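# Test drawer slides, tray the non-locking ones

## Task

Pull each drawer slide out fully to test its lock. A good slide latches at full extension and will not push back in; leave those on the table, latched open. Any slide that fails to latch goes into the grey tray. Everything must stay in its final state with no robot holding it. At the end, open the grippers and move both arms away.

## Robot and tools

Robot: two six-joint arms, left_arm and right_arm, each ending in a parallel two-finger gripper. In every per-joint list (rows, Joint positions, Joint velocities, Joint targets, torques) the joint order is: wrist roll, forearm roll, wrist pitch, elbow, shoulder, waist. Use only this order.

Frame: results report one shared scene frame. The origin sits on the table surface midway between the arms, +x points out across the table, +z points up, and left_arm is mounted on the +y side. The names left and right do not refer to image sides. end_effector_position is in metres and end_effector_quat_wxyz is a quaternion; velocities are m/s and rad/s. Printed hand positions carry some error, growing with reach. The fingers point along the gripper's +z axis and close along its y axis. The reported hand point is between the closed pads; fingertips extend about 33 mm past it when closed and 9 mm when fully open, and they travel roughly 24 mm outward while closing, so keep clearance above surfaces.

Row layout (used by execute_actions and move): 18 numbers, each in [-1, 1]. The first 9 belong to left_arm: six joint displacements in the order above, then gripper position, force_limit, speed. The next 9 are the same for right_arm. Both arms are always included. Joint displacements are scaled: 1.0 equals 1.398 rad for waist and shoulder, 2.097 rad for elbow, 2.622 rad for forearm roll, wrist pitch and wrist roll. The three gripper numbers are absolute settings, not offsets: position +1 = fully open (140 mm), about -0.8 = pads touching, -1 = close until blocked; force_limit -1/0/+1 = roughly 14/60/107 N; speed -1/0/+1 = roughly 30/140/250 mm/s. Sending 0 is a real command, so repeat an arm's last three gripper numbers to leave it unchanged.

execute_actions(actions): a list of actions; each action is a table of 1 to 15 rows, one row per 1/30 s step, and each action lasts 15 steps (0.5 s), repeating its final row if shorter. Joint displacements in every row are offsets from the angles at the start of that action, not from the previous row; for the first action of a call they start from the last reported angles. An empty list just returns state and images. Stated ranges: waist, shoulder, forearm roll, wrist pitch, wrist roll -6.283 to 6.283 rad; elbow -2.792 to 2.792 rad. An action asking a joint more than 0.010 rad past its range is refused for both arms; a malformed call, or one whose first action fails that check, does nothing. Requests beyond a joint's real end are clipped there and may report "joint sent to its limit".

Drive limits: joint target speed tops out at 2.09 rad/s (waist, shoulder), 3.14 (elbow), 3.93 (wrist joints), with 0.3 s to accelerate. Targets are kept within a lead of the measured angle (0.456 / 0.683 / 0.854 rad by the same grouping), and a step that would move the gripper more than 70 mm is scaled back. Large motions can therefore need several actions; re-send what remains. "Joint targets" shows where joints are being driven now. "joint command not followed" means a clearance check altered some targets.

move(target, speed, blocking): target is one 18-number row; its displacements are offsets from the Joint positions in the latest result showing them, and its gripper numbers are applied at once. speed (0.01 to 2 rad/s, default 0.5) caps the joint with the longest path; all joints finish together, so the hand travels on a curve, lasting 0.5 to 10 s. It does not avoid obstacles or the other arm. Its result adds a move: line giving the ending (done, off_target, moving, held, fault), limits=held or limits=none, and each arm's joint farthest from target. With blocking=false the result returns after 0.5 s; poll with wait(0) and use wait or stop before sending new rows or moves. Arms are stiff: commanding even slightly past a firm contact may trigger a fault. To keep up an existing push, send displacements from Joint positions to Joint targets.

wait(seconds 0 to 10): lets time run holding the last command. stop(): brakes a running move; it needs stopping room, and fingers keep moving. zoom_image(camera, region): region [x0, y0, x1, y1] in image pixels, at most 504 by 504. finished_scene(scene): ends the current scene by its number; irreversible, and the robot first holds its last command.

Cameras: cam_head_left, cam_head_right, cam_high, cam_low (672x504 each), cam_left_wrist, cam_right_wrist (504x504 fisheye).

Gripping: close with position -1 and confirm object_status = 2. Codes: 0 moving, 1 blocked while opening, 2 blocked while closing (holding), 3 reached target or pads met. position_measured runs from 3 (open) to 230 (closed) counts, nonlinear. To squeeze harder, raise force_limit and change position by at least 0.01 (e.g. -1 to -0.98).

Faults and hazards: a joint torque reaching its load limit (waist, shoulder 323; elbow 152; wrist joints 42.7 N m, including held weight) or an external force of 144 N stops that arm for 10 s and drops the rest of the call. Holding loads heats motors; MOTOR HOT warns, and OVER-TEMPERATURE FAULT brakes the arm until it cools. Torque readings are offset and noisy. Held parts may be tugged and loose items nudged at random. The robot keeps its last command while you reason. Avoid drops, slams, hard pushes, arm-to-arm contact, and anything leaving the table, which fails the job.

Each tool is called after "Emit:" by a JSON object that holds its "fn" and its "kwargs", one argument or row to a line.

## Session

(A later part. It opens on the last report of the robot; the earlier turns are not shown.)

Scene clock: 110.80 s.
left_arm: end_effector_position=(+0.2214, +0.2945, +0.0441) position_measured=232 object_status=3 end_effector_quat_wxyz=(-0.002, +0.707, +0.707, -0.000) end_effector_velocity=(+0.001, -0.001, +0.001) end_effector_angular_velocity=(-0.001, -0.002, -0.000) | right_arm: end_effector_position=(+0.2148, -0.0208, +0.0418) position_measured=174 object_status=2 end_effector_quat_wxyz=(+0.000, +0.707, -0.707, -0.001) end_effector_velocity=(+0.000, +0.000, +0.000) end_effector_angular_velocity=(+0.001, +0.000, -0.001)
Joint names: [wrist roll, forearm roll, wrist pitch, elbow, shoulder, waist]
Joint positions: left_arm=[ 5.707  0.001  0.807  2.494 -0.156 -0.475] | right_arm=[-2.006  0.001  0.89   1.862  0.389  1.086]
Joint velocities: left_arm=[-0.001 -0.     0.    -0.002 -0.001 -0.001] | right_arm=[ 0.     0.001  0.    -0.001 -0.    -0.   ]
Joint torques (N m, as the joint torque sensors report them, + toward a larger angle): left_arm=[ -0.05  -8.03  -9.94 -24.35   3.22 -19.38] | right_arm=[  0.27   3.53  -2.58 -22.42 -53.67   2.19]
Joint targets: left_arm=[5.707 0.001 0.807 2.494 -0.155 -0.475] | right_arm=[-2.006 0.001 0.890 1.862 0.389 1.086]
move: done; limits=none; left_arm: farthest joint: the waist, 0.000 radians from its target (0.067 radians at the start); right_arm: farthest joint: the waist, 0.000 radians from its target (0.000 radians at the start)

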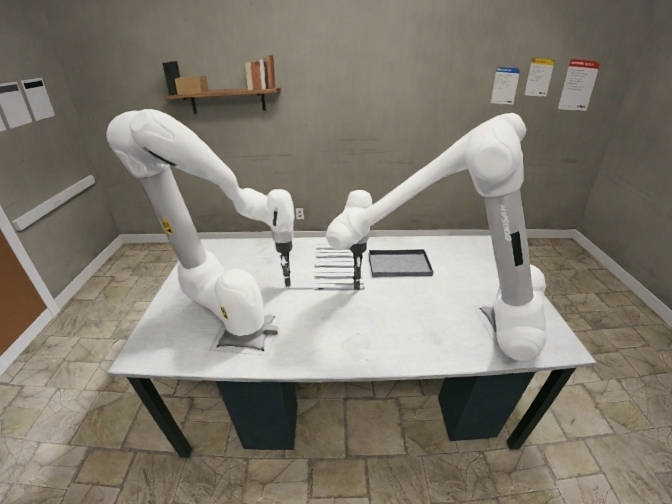

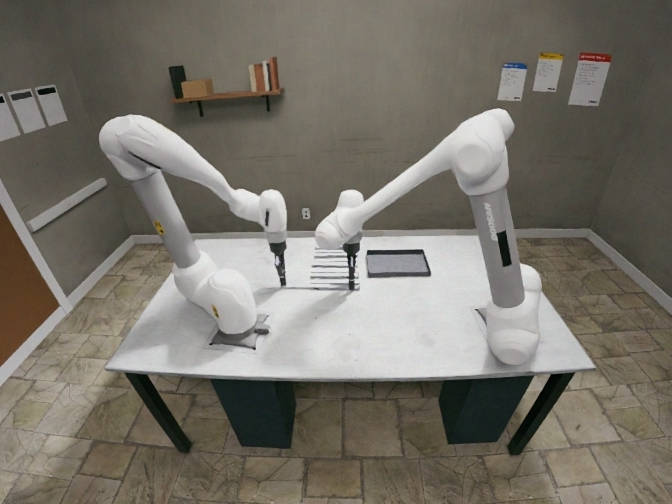

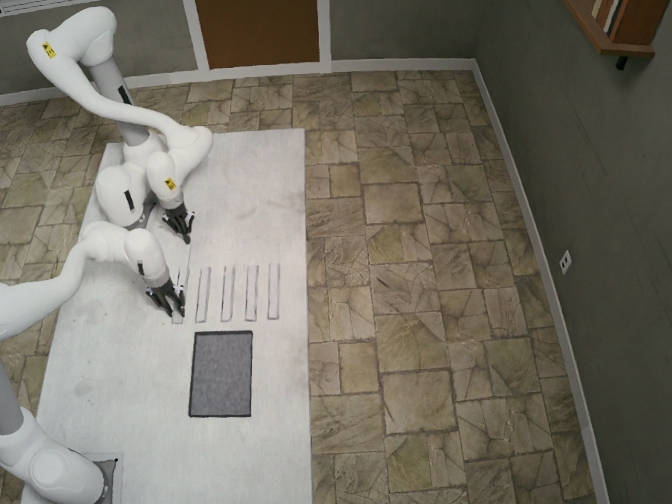

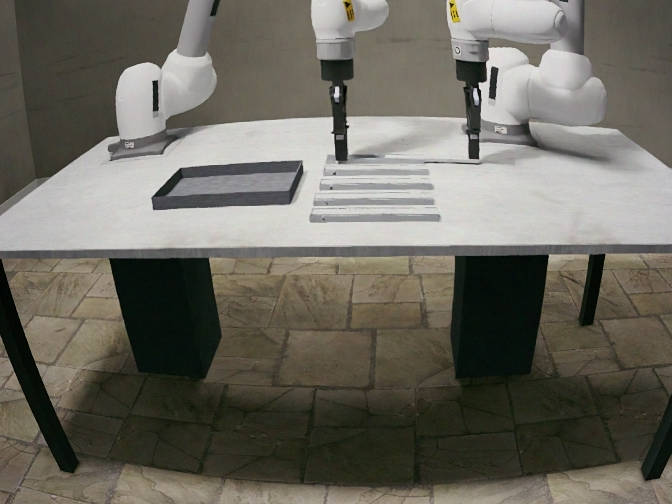

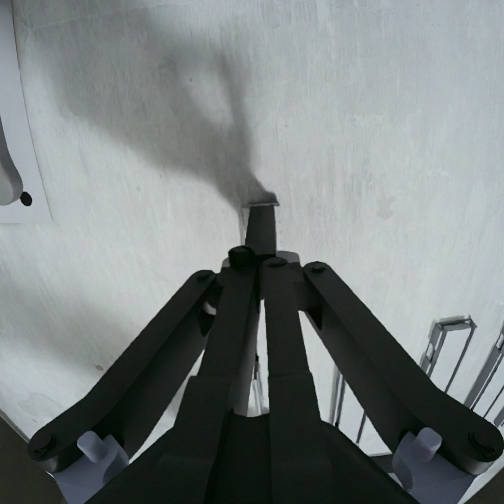

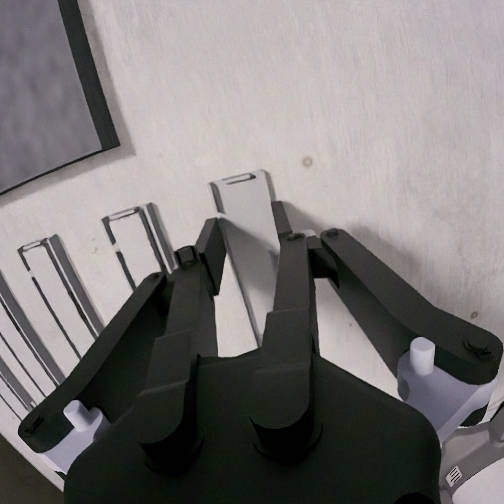

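Emit:
{"fn": "move", "kwargs": {
  "target": [0,0,0.011,-0.0046,-0.012,0,-1,-0.5,0,0,0,0,0,0,0,-0.1,-0.3,0],
  "speed": 0.06
}}

Emit:
{"fn": "move", "kwargs": {
  "target": [0,0,0.03,-0.012,-0.033,0,-1,-0.5,0,0,0,0.042,-0.0229,-0.0443,0,-0.1,-0.3,0],
  "speed": 0.2
}}

Emit:
{"fn": "move", "kwargs": {
  "target": [0,0,0,0,0,0,-1,-0.5,0,-0.0394,0,0.0081,-0.0328,0.034,-0.0739,0,-0.3,0],
  "speed": 0.2
}}

Scene clock: 137.40 s.
left_arm: end_effector_position=(+0.2206, +0.2950, +0.0532) position_measured=232 object_status=3 end_effector_quat_wxyz=(-0.003, +0.707, +0.707, -0.000) end_effector_velocity=(-0.001, +0.001, -0.000) end_effector_angular_velocity=(+0.001, -0.001, -0.001) | right_arm: end_effector_position=(+0.2147, -0.0208, +0.0418) position_measured=141 object_status=3 end_effector_quat_wxyz=(+0.000, +0.707, -0.707, -0.001) end_effector_velocity=(+0.001, -0.001, +0.000) end_effector_angular_velocity=(+0.000, -0.000, -0.001)
Joint names: [wrist roll, forearm roll, wrist pitch, elbow, shoulder, waist]
Joint positions: left_arm=[ 5.707  0.001  0.836  2.485 -0.172 -0.476] | right_arm=[-2.006  0.001  0.89   1.862  0.389  1.086]
Joint velocities: left_arm=[-0.     0.001 -0.     0.001 -0.001 -0.   ] | right_arm=[-0.     0.    -0.     0.001 -0.001 -0.001]
Joint torques (N m, as the joint torque sensors report them, + toward a larger angle): left_arm=[ -0.12   3.25   0.09 -31.29 -11.66  -5.73] | right_arm=[ -0.11   3.46  -0.35 -33.56 -77.16   2.92]
Joint targets: left_arm=[5.707 0.001 0.836 2.485 -0.172 -0.475] | right_arm=[-2.006 0.001 0.890 1.862 0.389 1.086]
move: done; limits=none; left_arm: farthest joint: the waist, 0.001 radians from its target (0.000 radians at the start); right_arm: farthest joint: the waist, 0.000 radians from its target (0.000 radians at the start)

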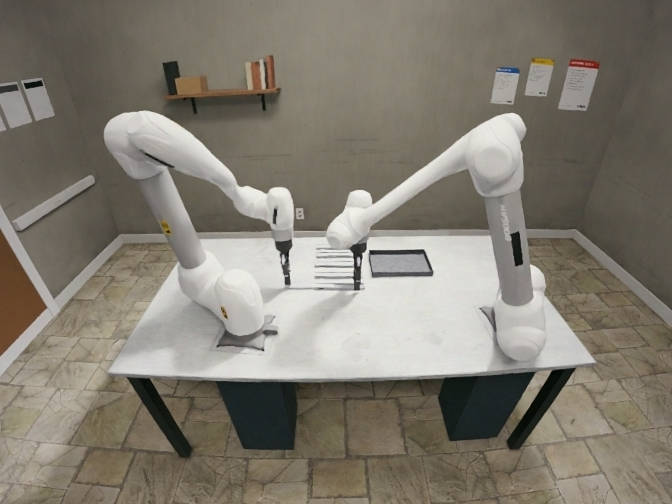

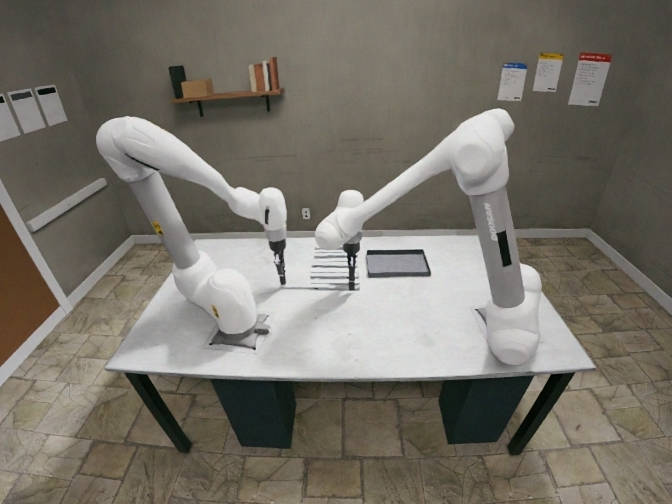

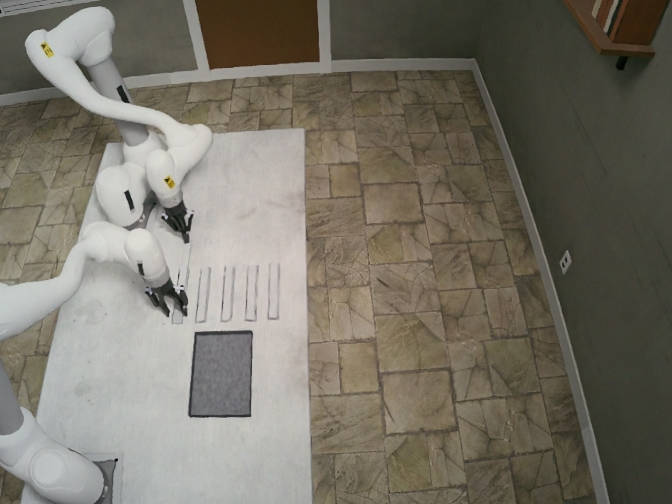

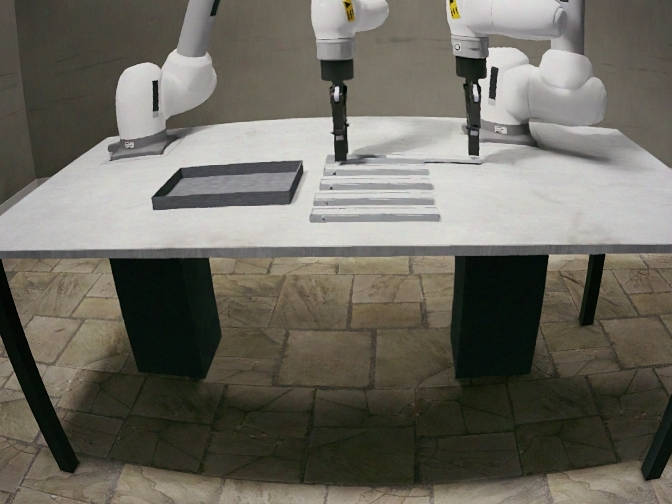

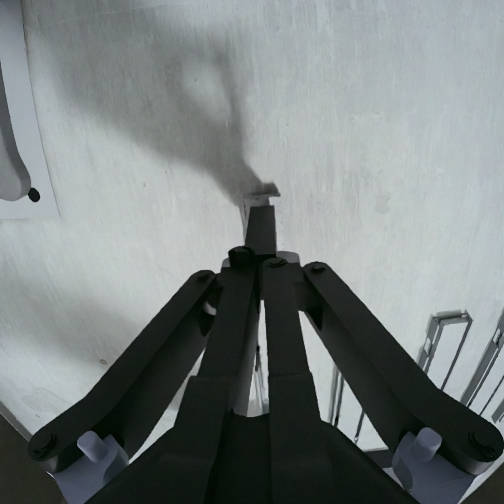

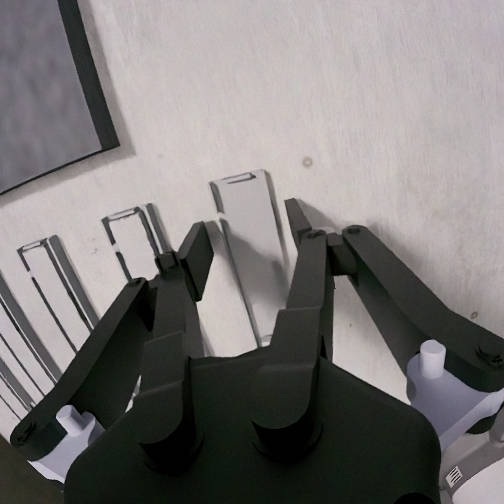

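Scene clock: 138.30 s.
left_arm: end_effector_position=(+0.2167, +0.2976, +0.0780) position_measured=232 object_status=3 end_effector_quat_wxyz=(-0.007, +0.707, +0.707, -0.001) end_effector_velocity=(-0.000, -0.000, +0.000) end_effector_angular_velocity=(+0.001, -0.001, -0.003) | right_arm: end_effector_position=(+0.2147, -0.0208, +0.1050) position_measured=141 object_status=3 end_effector_quat_wxyz=(+0.000, +0.707, -0.707, -0.001) end_effector_velocity=(+0.001, +0.000, +0.000) end_effector_angular_velocity=(+0.000, -0.000, -0.001)
Joint names: [wrist roll, forearm roll, wrist pitch, elbow, shoulder, waist]
Joint positions: left_arm=[ 5.707  0.001  0.914  2.46  -0.218 -0.476] | right_arm=[-2.006  0.001  1.     1.814  0.327  1.086]
Joint velocities: left_arm=[ 0.     0.001  0.001 -0.    -0.001 -0.002] | right_arm=[-0.    -0.     0.    -0.001 -0.    -0.001]
Joint torques (N m, as the joint torque sensors report them, + toward a larger angle): left_arm=[ -0.07   3.35   0.23 -33.04 -10.27  -7.23] | right_arm=[ -0.18   3.56  -0.29 -36.33 -75.25   3.16]
Joint targets: left_arm=[5.707 0.001 0.914 2.460 -0.218 -0.476] | right_arm=[-2.006 0.001 1.000 1.814 0.327 1.086]
move: done; limits=none; left_arm: farthest joint: the waist, 0.000 radians from its target (0.000 radians at the start); right_arm: farthest joint: the waist, 0.000 radians from its target (0.000 radians at the start)

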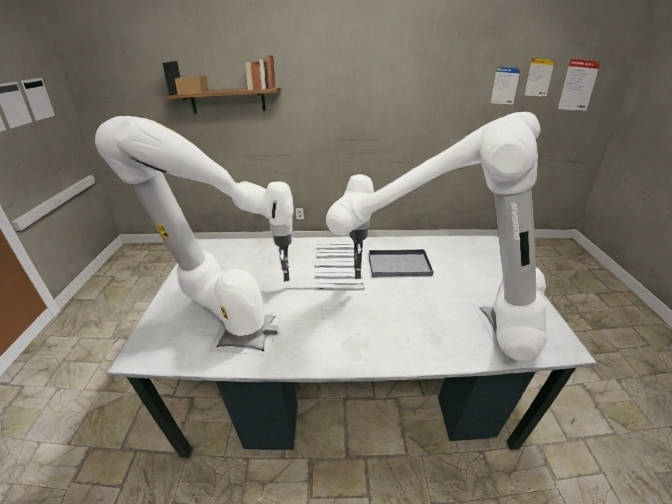

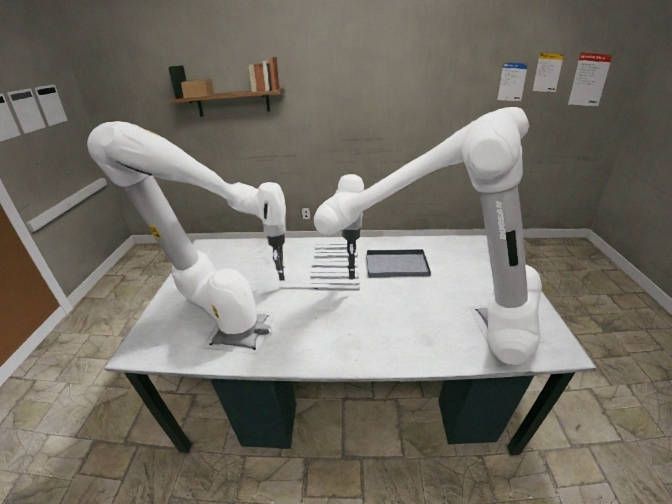

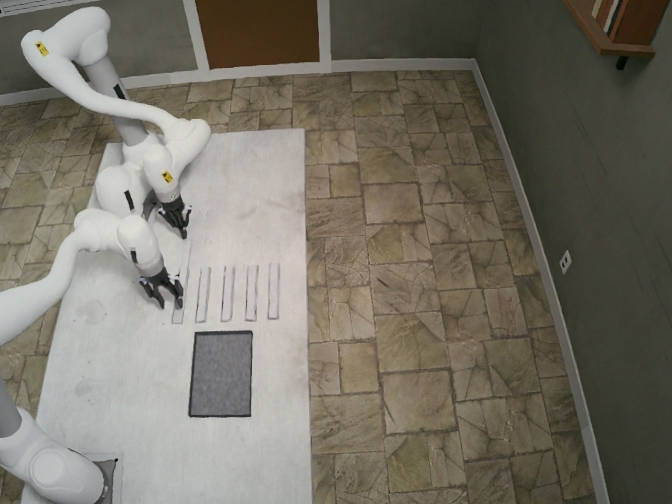

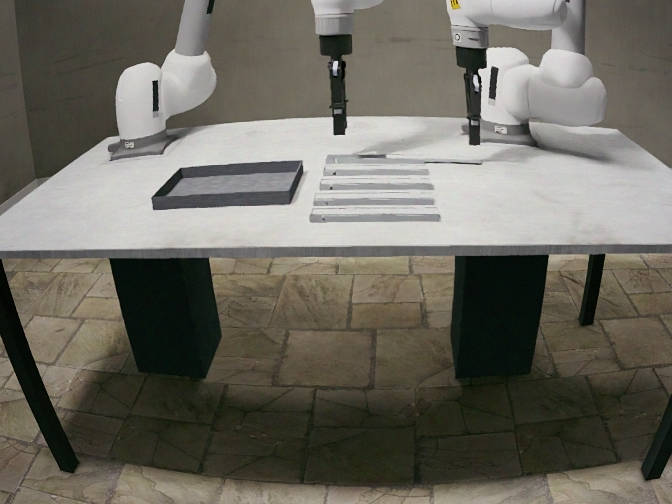

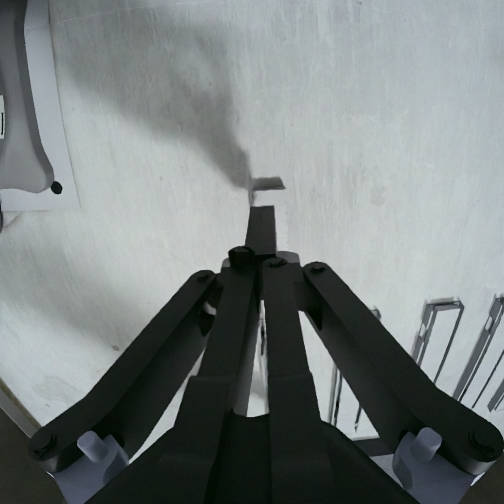

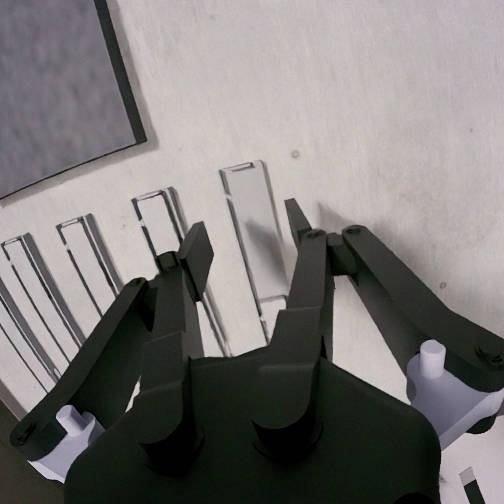

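Scene clock: 139.17 s.
left_arm: end_effector_position=(+0.2167, +0.2976, +0.0780) position_measured=232 object_status=3 end_effector_quat_wxyz=(-0.007, +0.707, +0.707, -0.001) end_effector_velocity=(-0.000, +0.000, +0.000) end_effector_angular_velocity=(+0.001, -0.000, -0.002) | right_arm: end_effector_position=(+0.2949, -0.0207, +0.1049) position_measured=129 object_status=3 end_effector_quat_wxyz=(+0.000, +0.707, -0.707, -0.001) end_effector_velocity=(+0.001, +0.000, -0.000) end_effector_angular_velocity=(-0.000, -0.000, -0.000)
Joint names: [wrist roll, forearm roll, wrist pitch, elbow, shoulder, waist]
Joint positions: left_arm=[ 5.707  0.001  0.914  2.46  -0.218 -0.476] | right_arm=[-2.109  0.001  1.021  1.745  0.375  0.982]
Joint velocities: left_arm=[-0.     0.001  0.001  0.    -0.001 -0.002] | right_arm=[-0.    -0.    -0.    -0.001  0.001 -0.   ]
Joint torques (N m, as the joint torque sensors report them, + toward a larger angle): left_arm=[  0.14   3.51   0.04 -33.16 -10.58  -6.02] | right_arm=[ -0.13   3.73  -0.3  -36.79 -79.3    3.5 ]
Joint targets: left_arm=[5.707 0.001 0.914 2.460 -0.218 -0.476] | right_arm=[-2.109 0.001 1.021 1.745 0.375 0.982]
move: done; limits=none; left_arm: farthest joint: the waist, 0.000 radians from its target (0.000 radians at the start); right_arm: farthest joint: the waist, 0.000 radians from its target (0.103 radians at the start)

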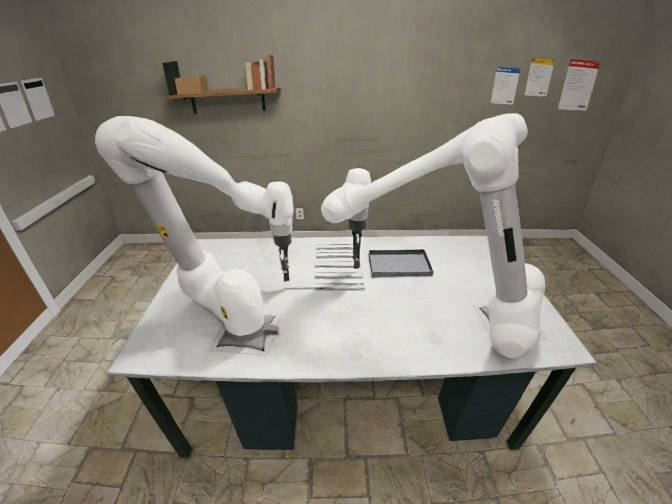

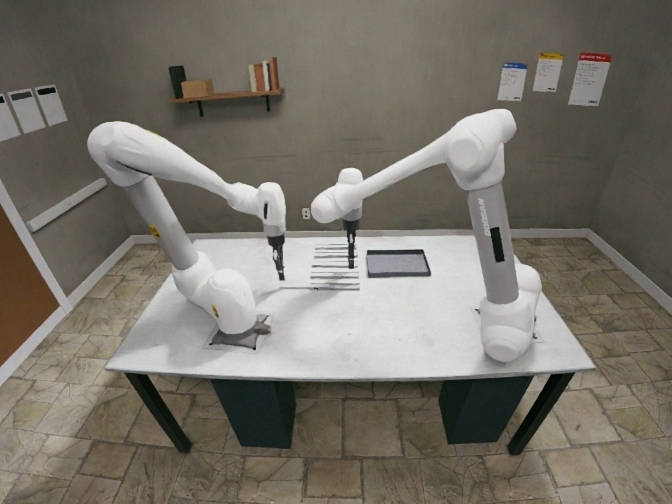

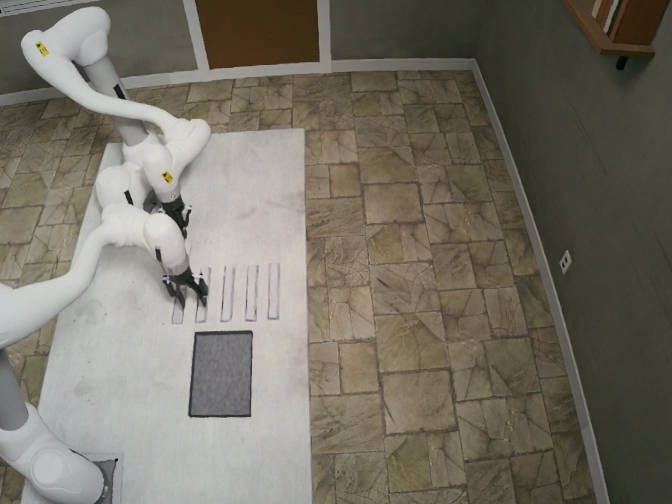

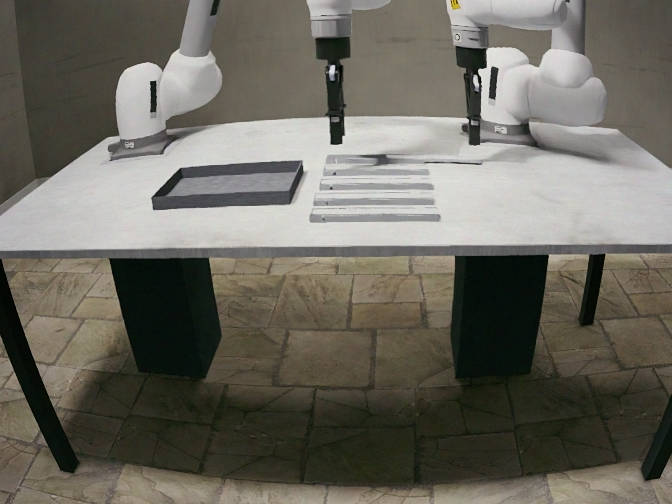

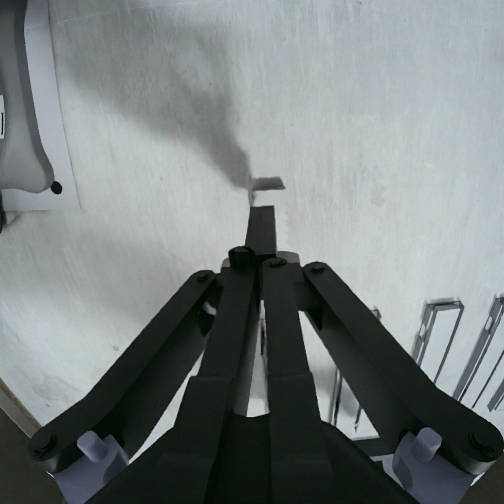

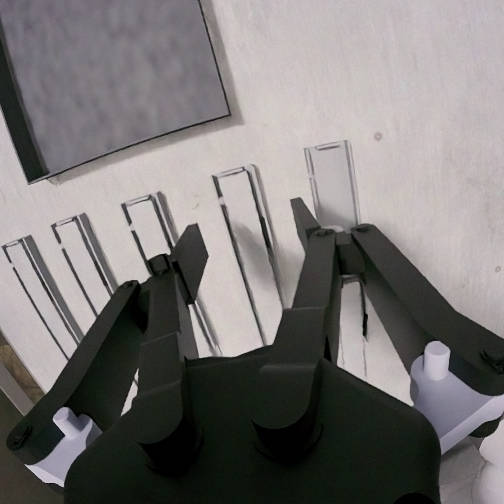

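Emit:
{"fn": "execute_actions", "kwargs": {
  "actions": []
}}

Scene clock: 162.63 s.
left_arm: end_effector_position=(+0.2167, +0.2976, +0.0780) position_measured=232 object_status=3 end_effector_quat_wxyz=(-0.007, +0.707, +0.707, -0.001) end_effector_velocity=(-0.000, +0.000, -0.000) end_effector_angular_velocity=(+0.000, +0.001, +0.000) | right_arm: end_effector_position=(+0.2950, -0.0207, +0.1049) position_measured=129 object_status=3 end_effector_quat_wxyz=(+0.000, +0.707, -0.707, -0.001) end_effector_velocity=(-0.000, -0.000, -0.000) end_effector_angular_velocity=(-0.001, -0.000, +0.001)
Joint names: [wrist roll, forearm roll, wrist pitch, elbow, shoulder, waist]
Joint positions: left_arm=[ 5.707  0.001  0.914  2.46  -0.218 -0.476] | right_arm=[-2.109  0.001  1.021  1.745  0.375  0.982]
Joint velocities: left_arm=[-0.    -0.    -0.     0.001  0.    -0.   ] | right_arm=[-0.    -0.001  0.     0.     0.     0.001]
Joint torques (N m, as the joint torque sensors report them, + toward a larger angle): left_arm=[  0.09   3.49   0.1  -32.76  -9.99  -6.29] | right_arm=[ -0.1    3.73  -0.38 -36.59 -79.35   2.6 ]
Joint targets: left_arm=[5.707 0.001 0.914 2.460 -0.218 -0.476] | right_arm=[-2.109 0.001 1.021 1.745 0.375 0.982]

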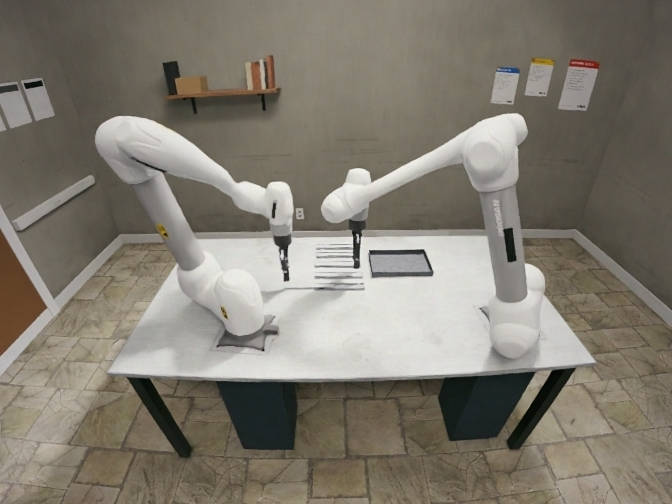

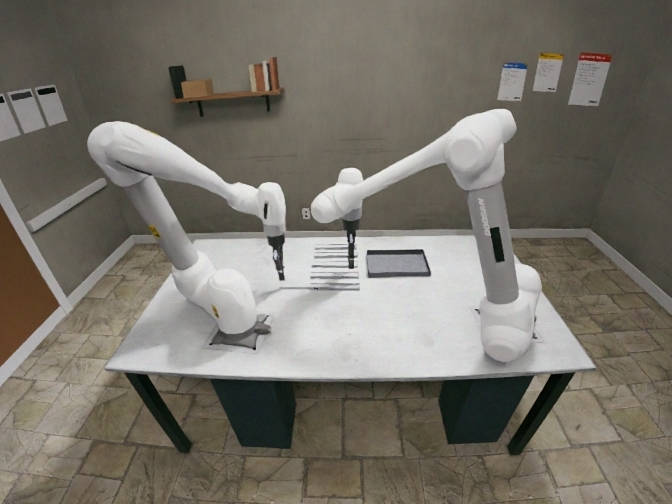

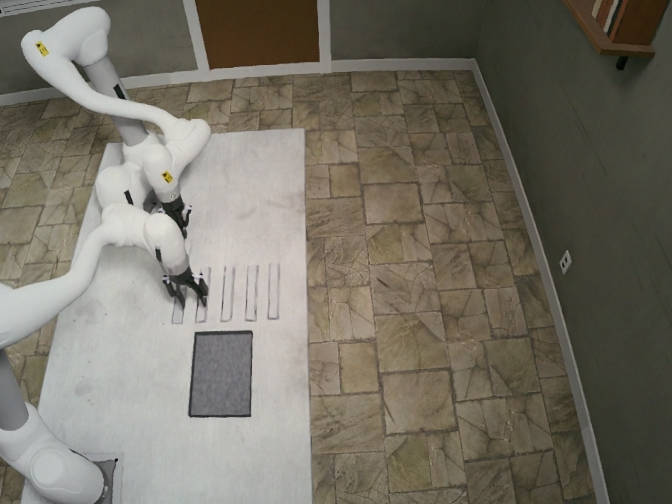

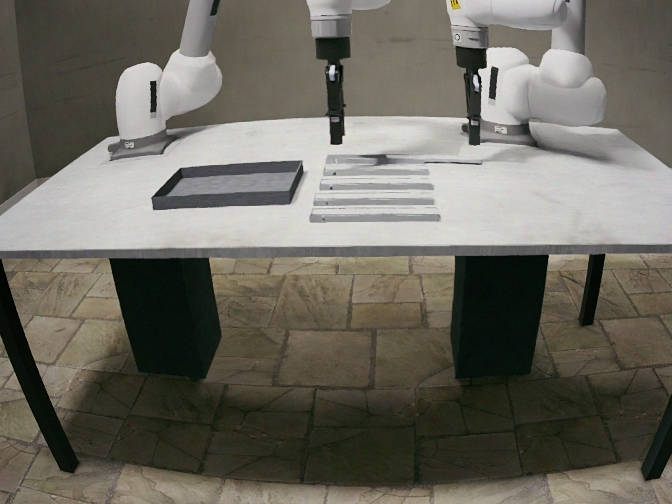

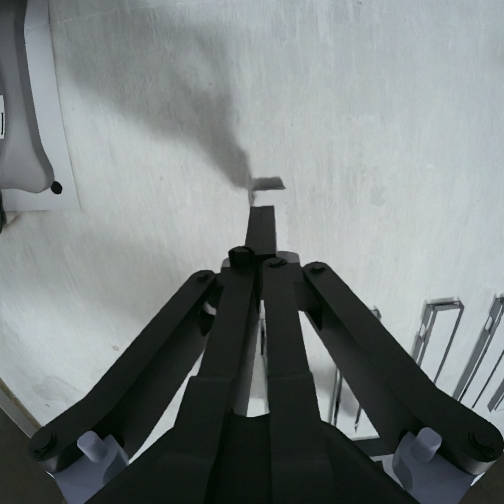

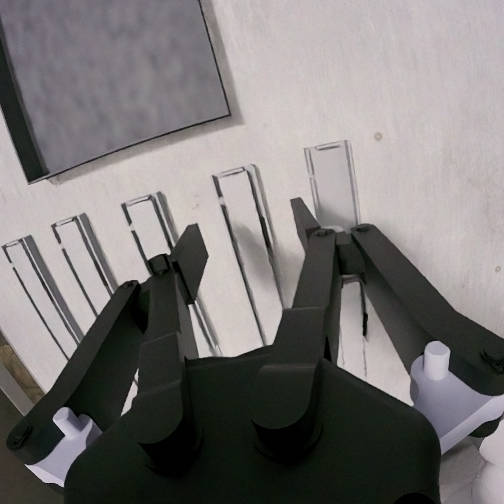

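Emit:
{"fn": "move", "kwargs": {
  "target": [-0.0603,0,-0.0342,-0.0958,0.2079,-0.113,-1,-0.5,0,0,0,-0.0405,0.0226,0.0421,0,0,-0.3,0],
  "speed": 0.15
}}

Emit:
{"fn": "execute_actions", "kwargs": {
  "actions": [
    [[0,0,0,0,0,0,-1,-0.5,0,0,0,0,0,0,0,-1,-0.3,-0.5]],
    [[0,0,0,0,0,0,-1,-0.5,0,0,0,0,0,0,0,-1,-0.3,-0.5]]
  ]
}}

Scene clock: 181.47 s.
left_arm: end_effector_position=(+0.3008, +0.1589, +0.0532) position_measured=232 object_status=3 end_effector_quat_wxyz=(-0.007, +0.707, +0.707, +0.000) end_effector_velocity=(-0.000, +0.001, -0.000) end_effector_angular_velocity=(+0.000, +0.001, +0.003) | right_arm: end_effector_position=(+0.2949, -0.0209, +0.0417) position_measured=129 object_status=3 end_effector_quat_wxyz=(+0.000, +0.707, -0.707, -0.001) end_effector_velocity=(-0.001, -0.000, -0.001) end_effector_angular_velocity=(-0.002, +0.001, +0.002)
Joint names: [wrist roll, forearm roll, wrist pitch, elbow, shoulder, waist]
Joint positions: left_arm=[ 5.549  0.001  0.825  2.259  0.072 -0.633] | right_arm=[-2.109  0.001  0.915  1.793  0.434  0.982]
Joint velocities: left_arm=[-0.001 -0.     0.     0.001 -0.001  0.002] | right_arm=[-0.     0.    -0.     0.001  0.001  0.002]
Joint torques (N m, as the joint torque sensors report them, + toward a larger angle): left_arm=[ -0.1    3.11  -0.01 -30.98 -37.2   -5.37] | right_arm=[ -0.13   3.5   -0.37 -34.37 -82.76   2.72]
Joint targets: left_arm=[5.549 0.001 0.825 2.259 0.072 -0.634] | right_arm=[-2.109 0.001 0.915 1.793 0.434 0.982]
move: done; limits=none; left_arm: farthest joint: the waist, 0.001 radians from its target (0.158 radians at the start); right_arm: farthest joint: the waist, 0.000 radians from its target (0.000 radians at the start)

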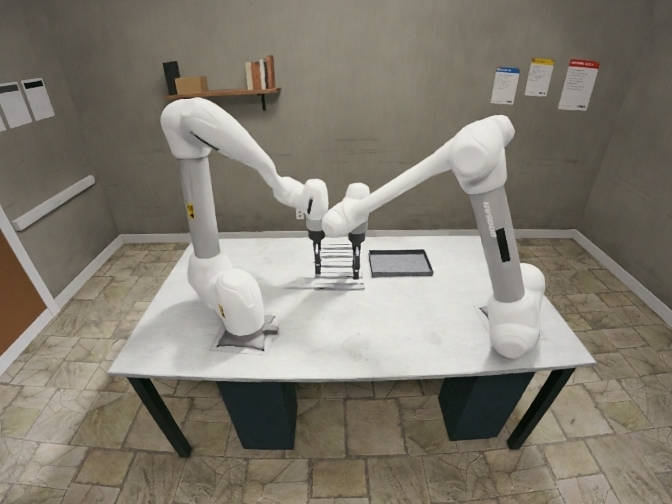

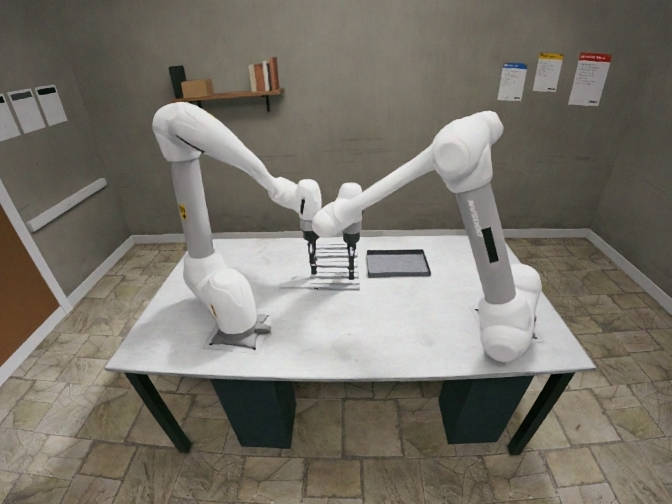

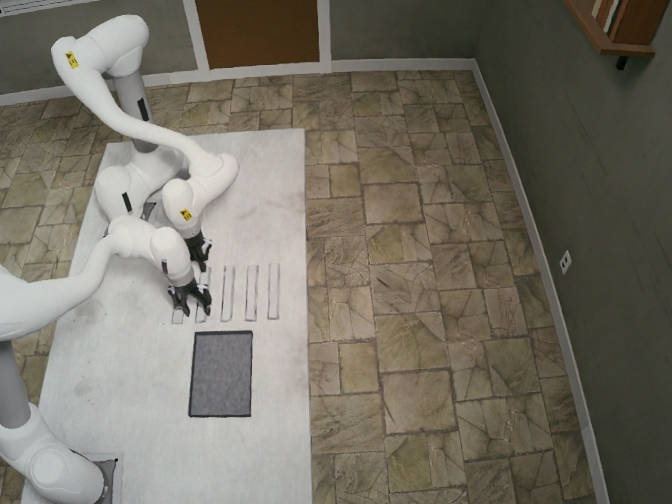

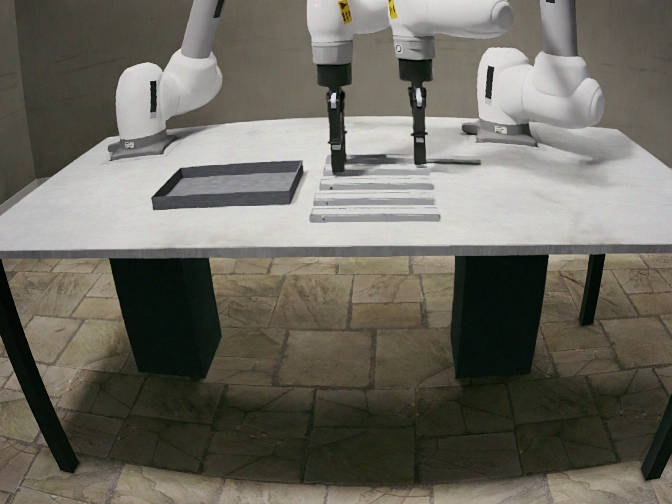

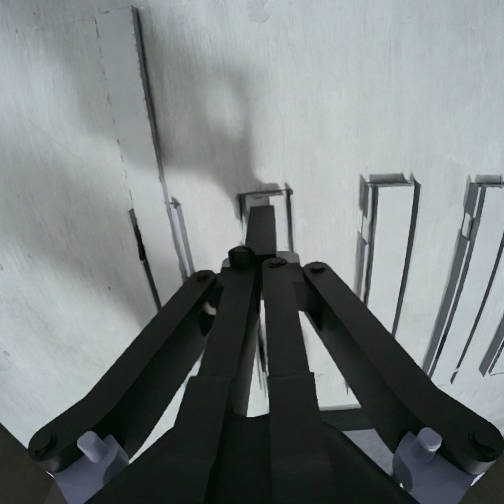

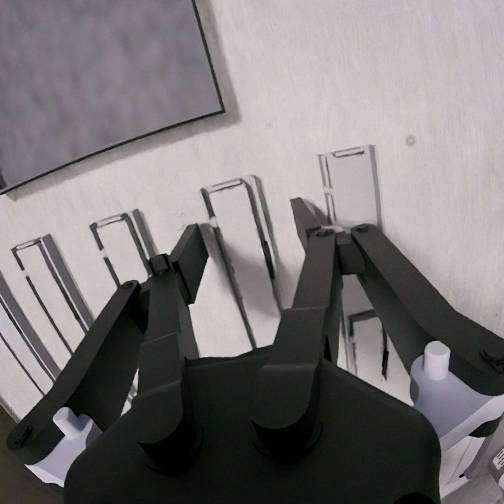

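Scene clock: 182.47 s.
left_arm: end_effector_position=(+0.3008, +0.1589, +0.0532) position_measured=232 object_status=3 end_effector_quat_wxyz=(-0.007, +0.707, +0.707, +0.000) end_effector_velocity=(+0.001, -0.000, +0.001) end_effector_angular_velocity=(-0.003, -0.002, +0.002) | right_arm: end_effector_position=(+0.2949, -0.0209, +0.0417) position_measured=174 object_status=2 end_effector_quat_wxyz=(+0.000, +0.707, -0.707, -0.001) end_effector_velocity=(-0.000, -0.000, -0.001) end_effector_angular_velocity=(-0.001, +0.000, +0.001)
Joint names: [wrist roll, forearm roll, wrist pitch, elbow, shoulder, waist]
Joint positions: left_arm=[ 5.549  0.001  0.825  2.259  0.072 -0.633] | right_arm=[-2.109  0.001  0.915  1.793  0.434  0.982]
Joint velocities: left_arm=[-0.    -0.001 -0.001 -0.    -0.002  0.001] | right_arm=[-0.    -0.     0.     0.     0.001  0.   ]
Joint torques (N m, as the joint torque sensors report them, + toward a larger angle): left_arm=[ -0.11   2.94   0.05 -30.88 -38.74  -5.19] | right_arm=[ -0.47   3.77   0.25 -23.31 -67.28   4.62]
Joint targets: left_arm=[5.549 0.001 0.825 2.259 0.072 -0.633] | right_arm=[-2.109 0.001 0.915 1.793 0.434 0.982]

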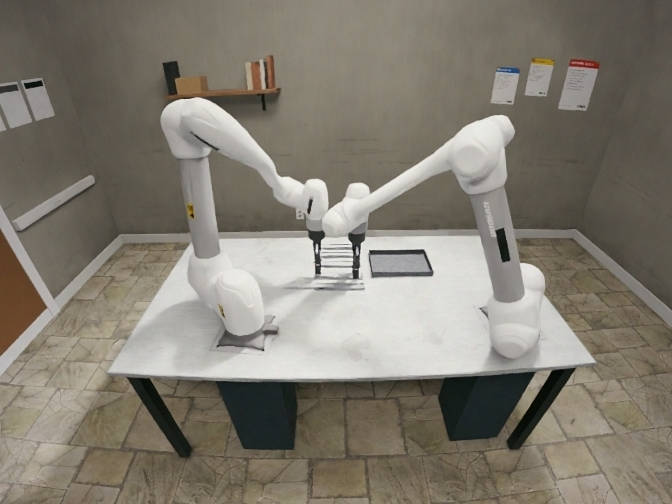

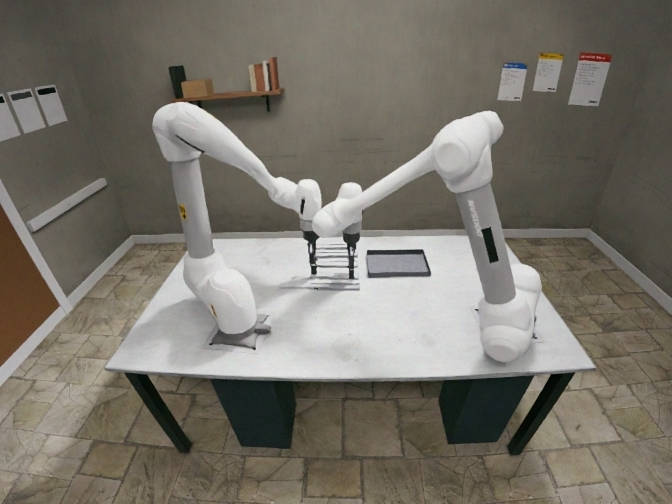

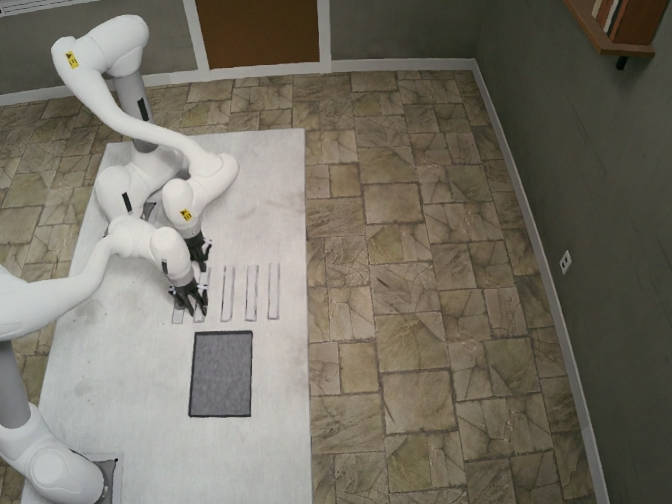

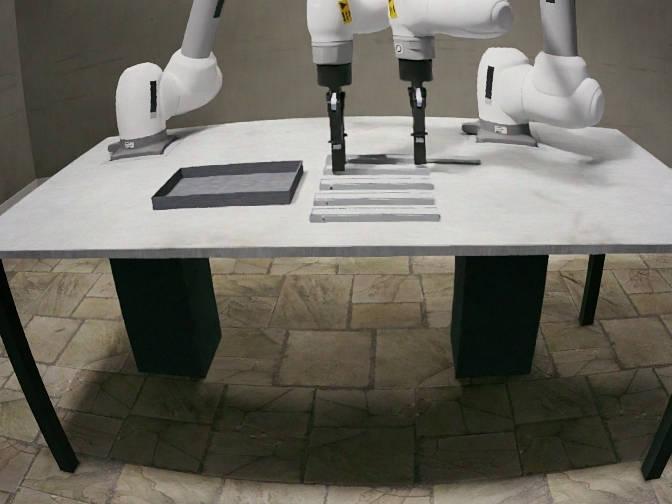

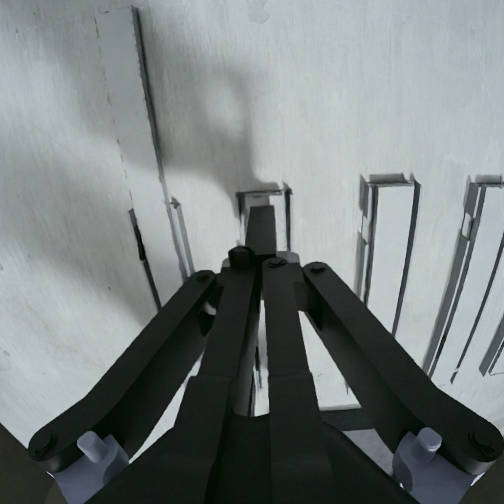

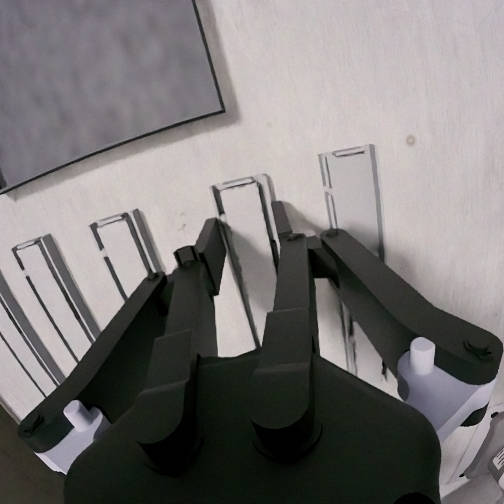

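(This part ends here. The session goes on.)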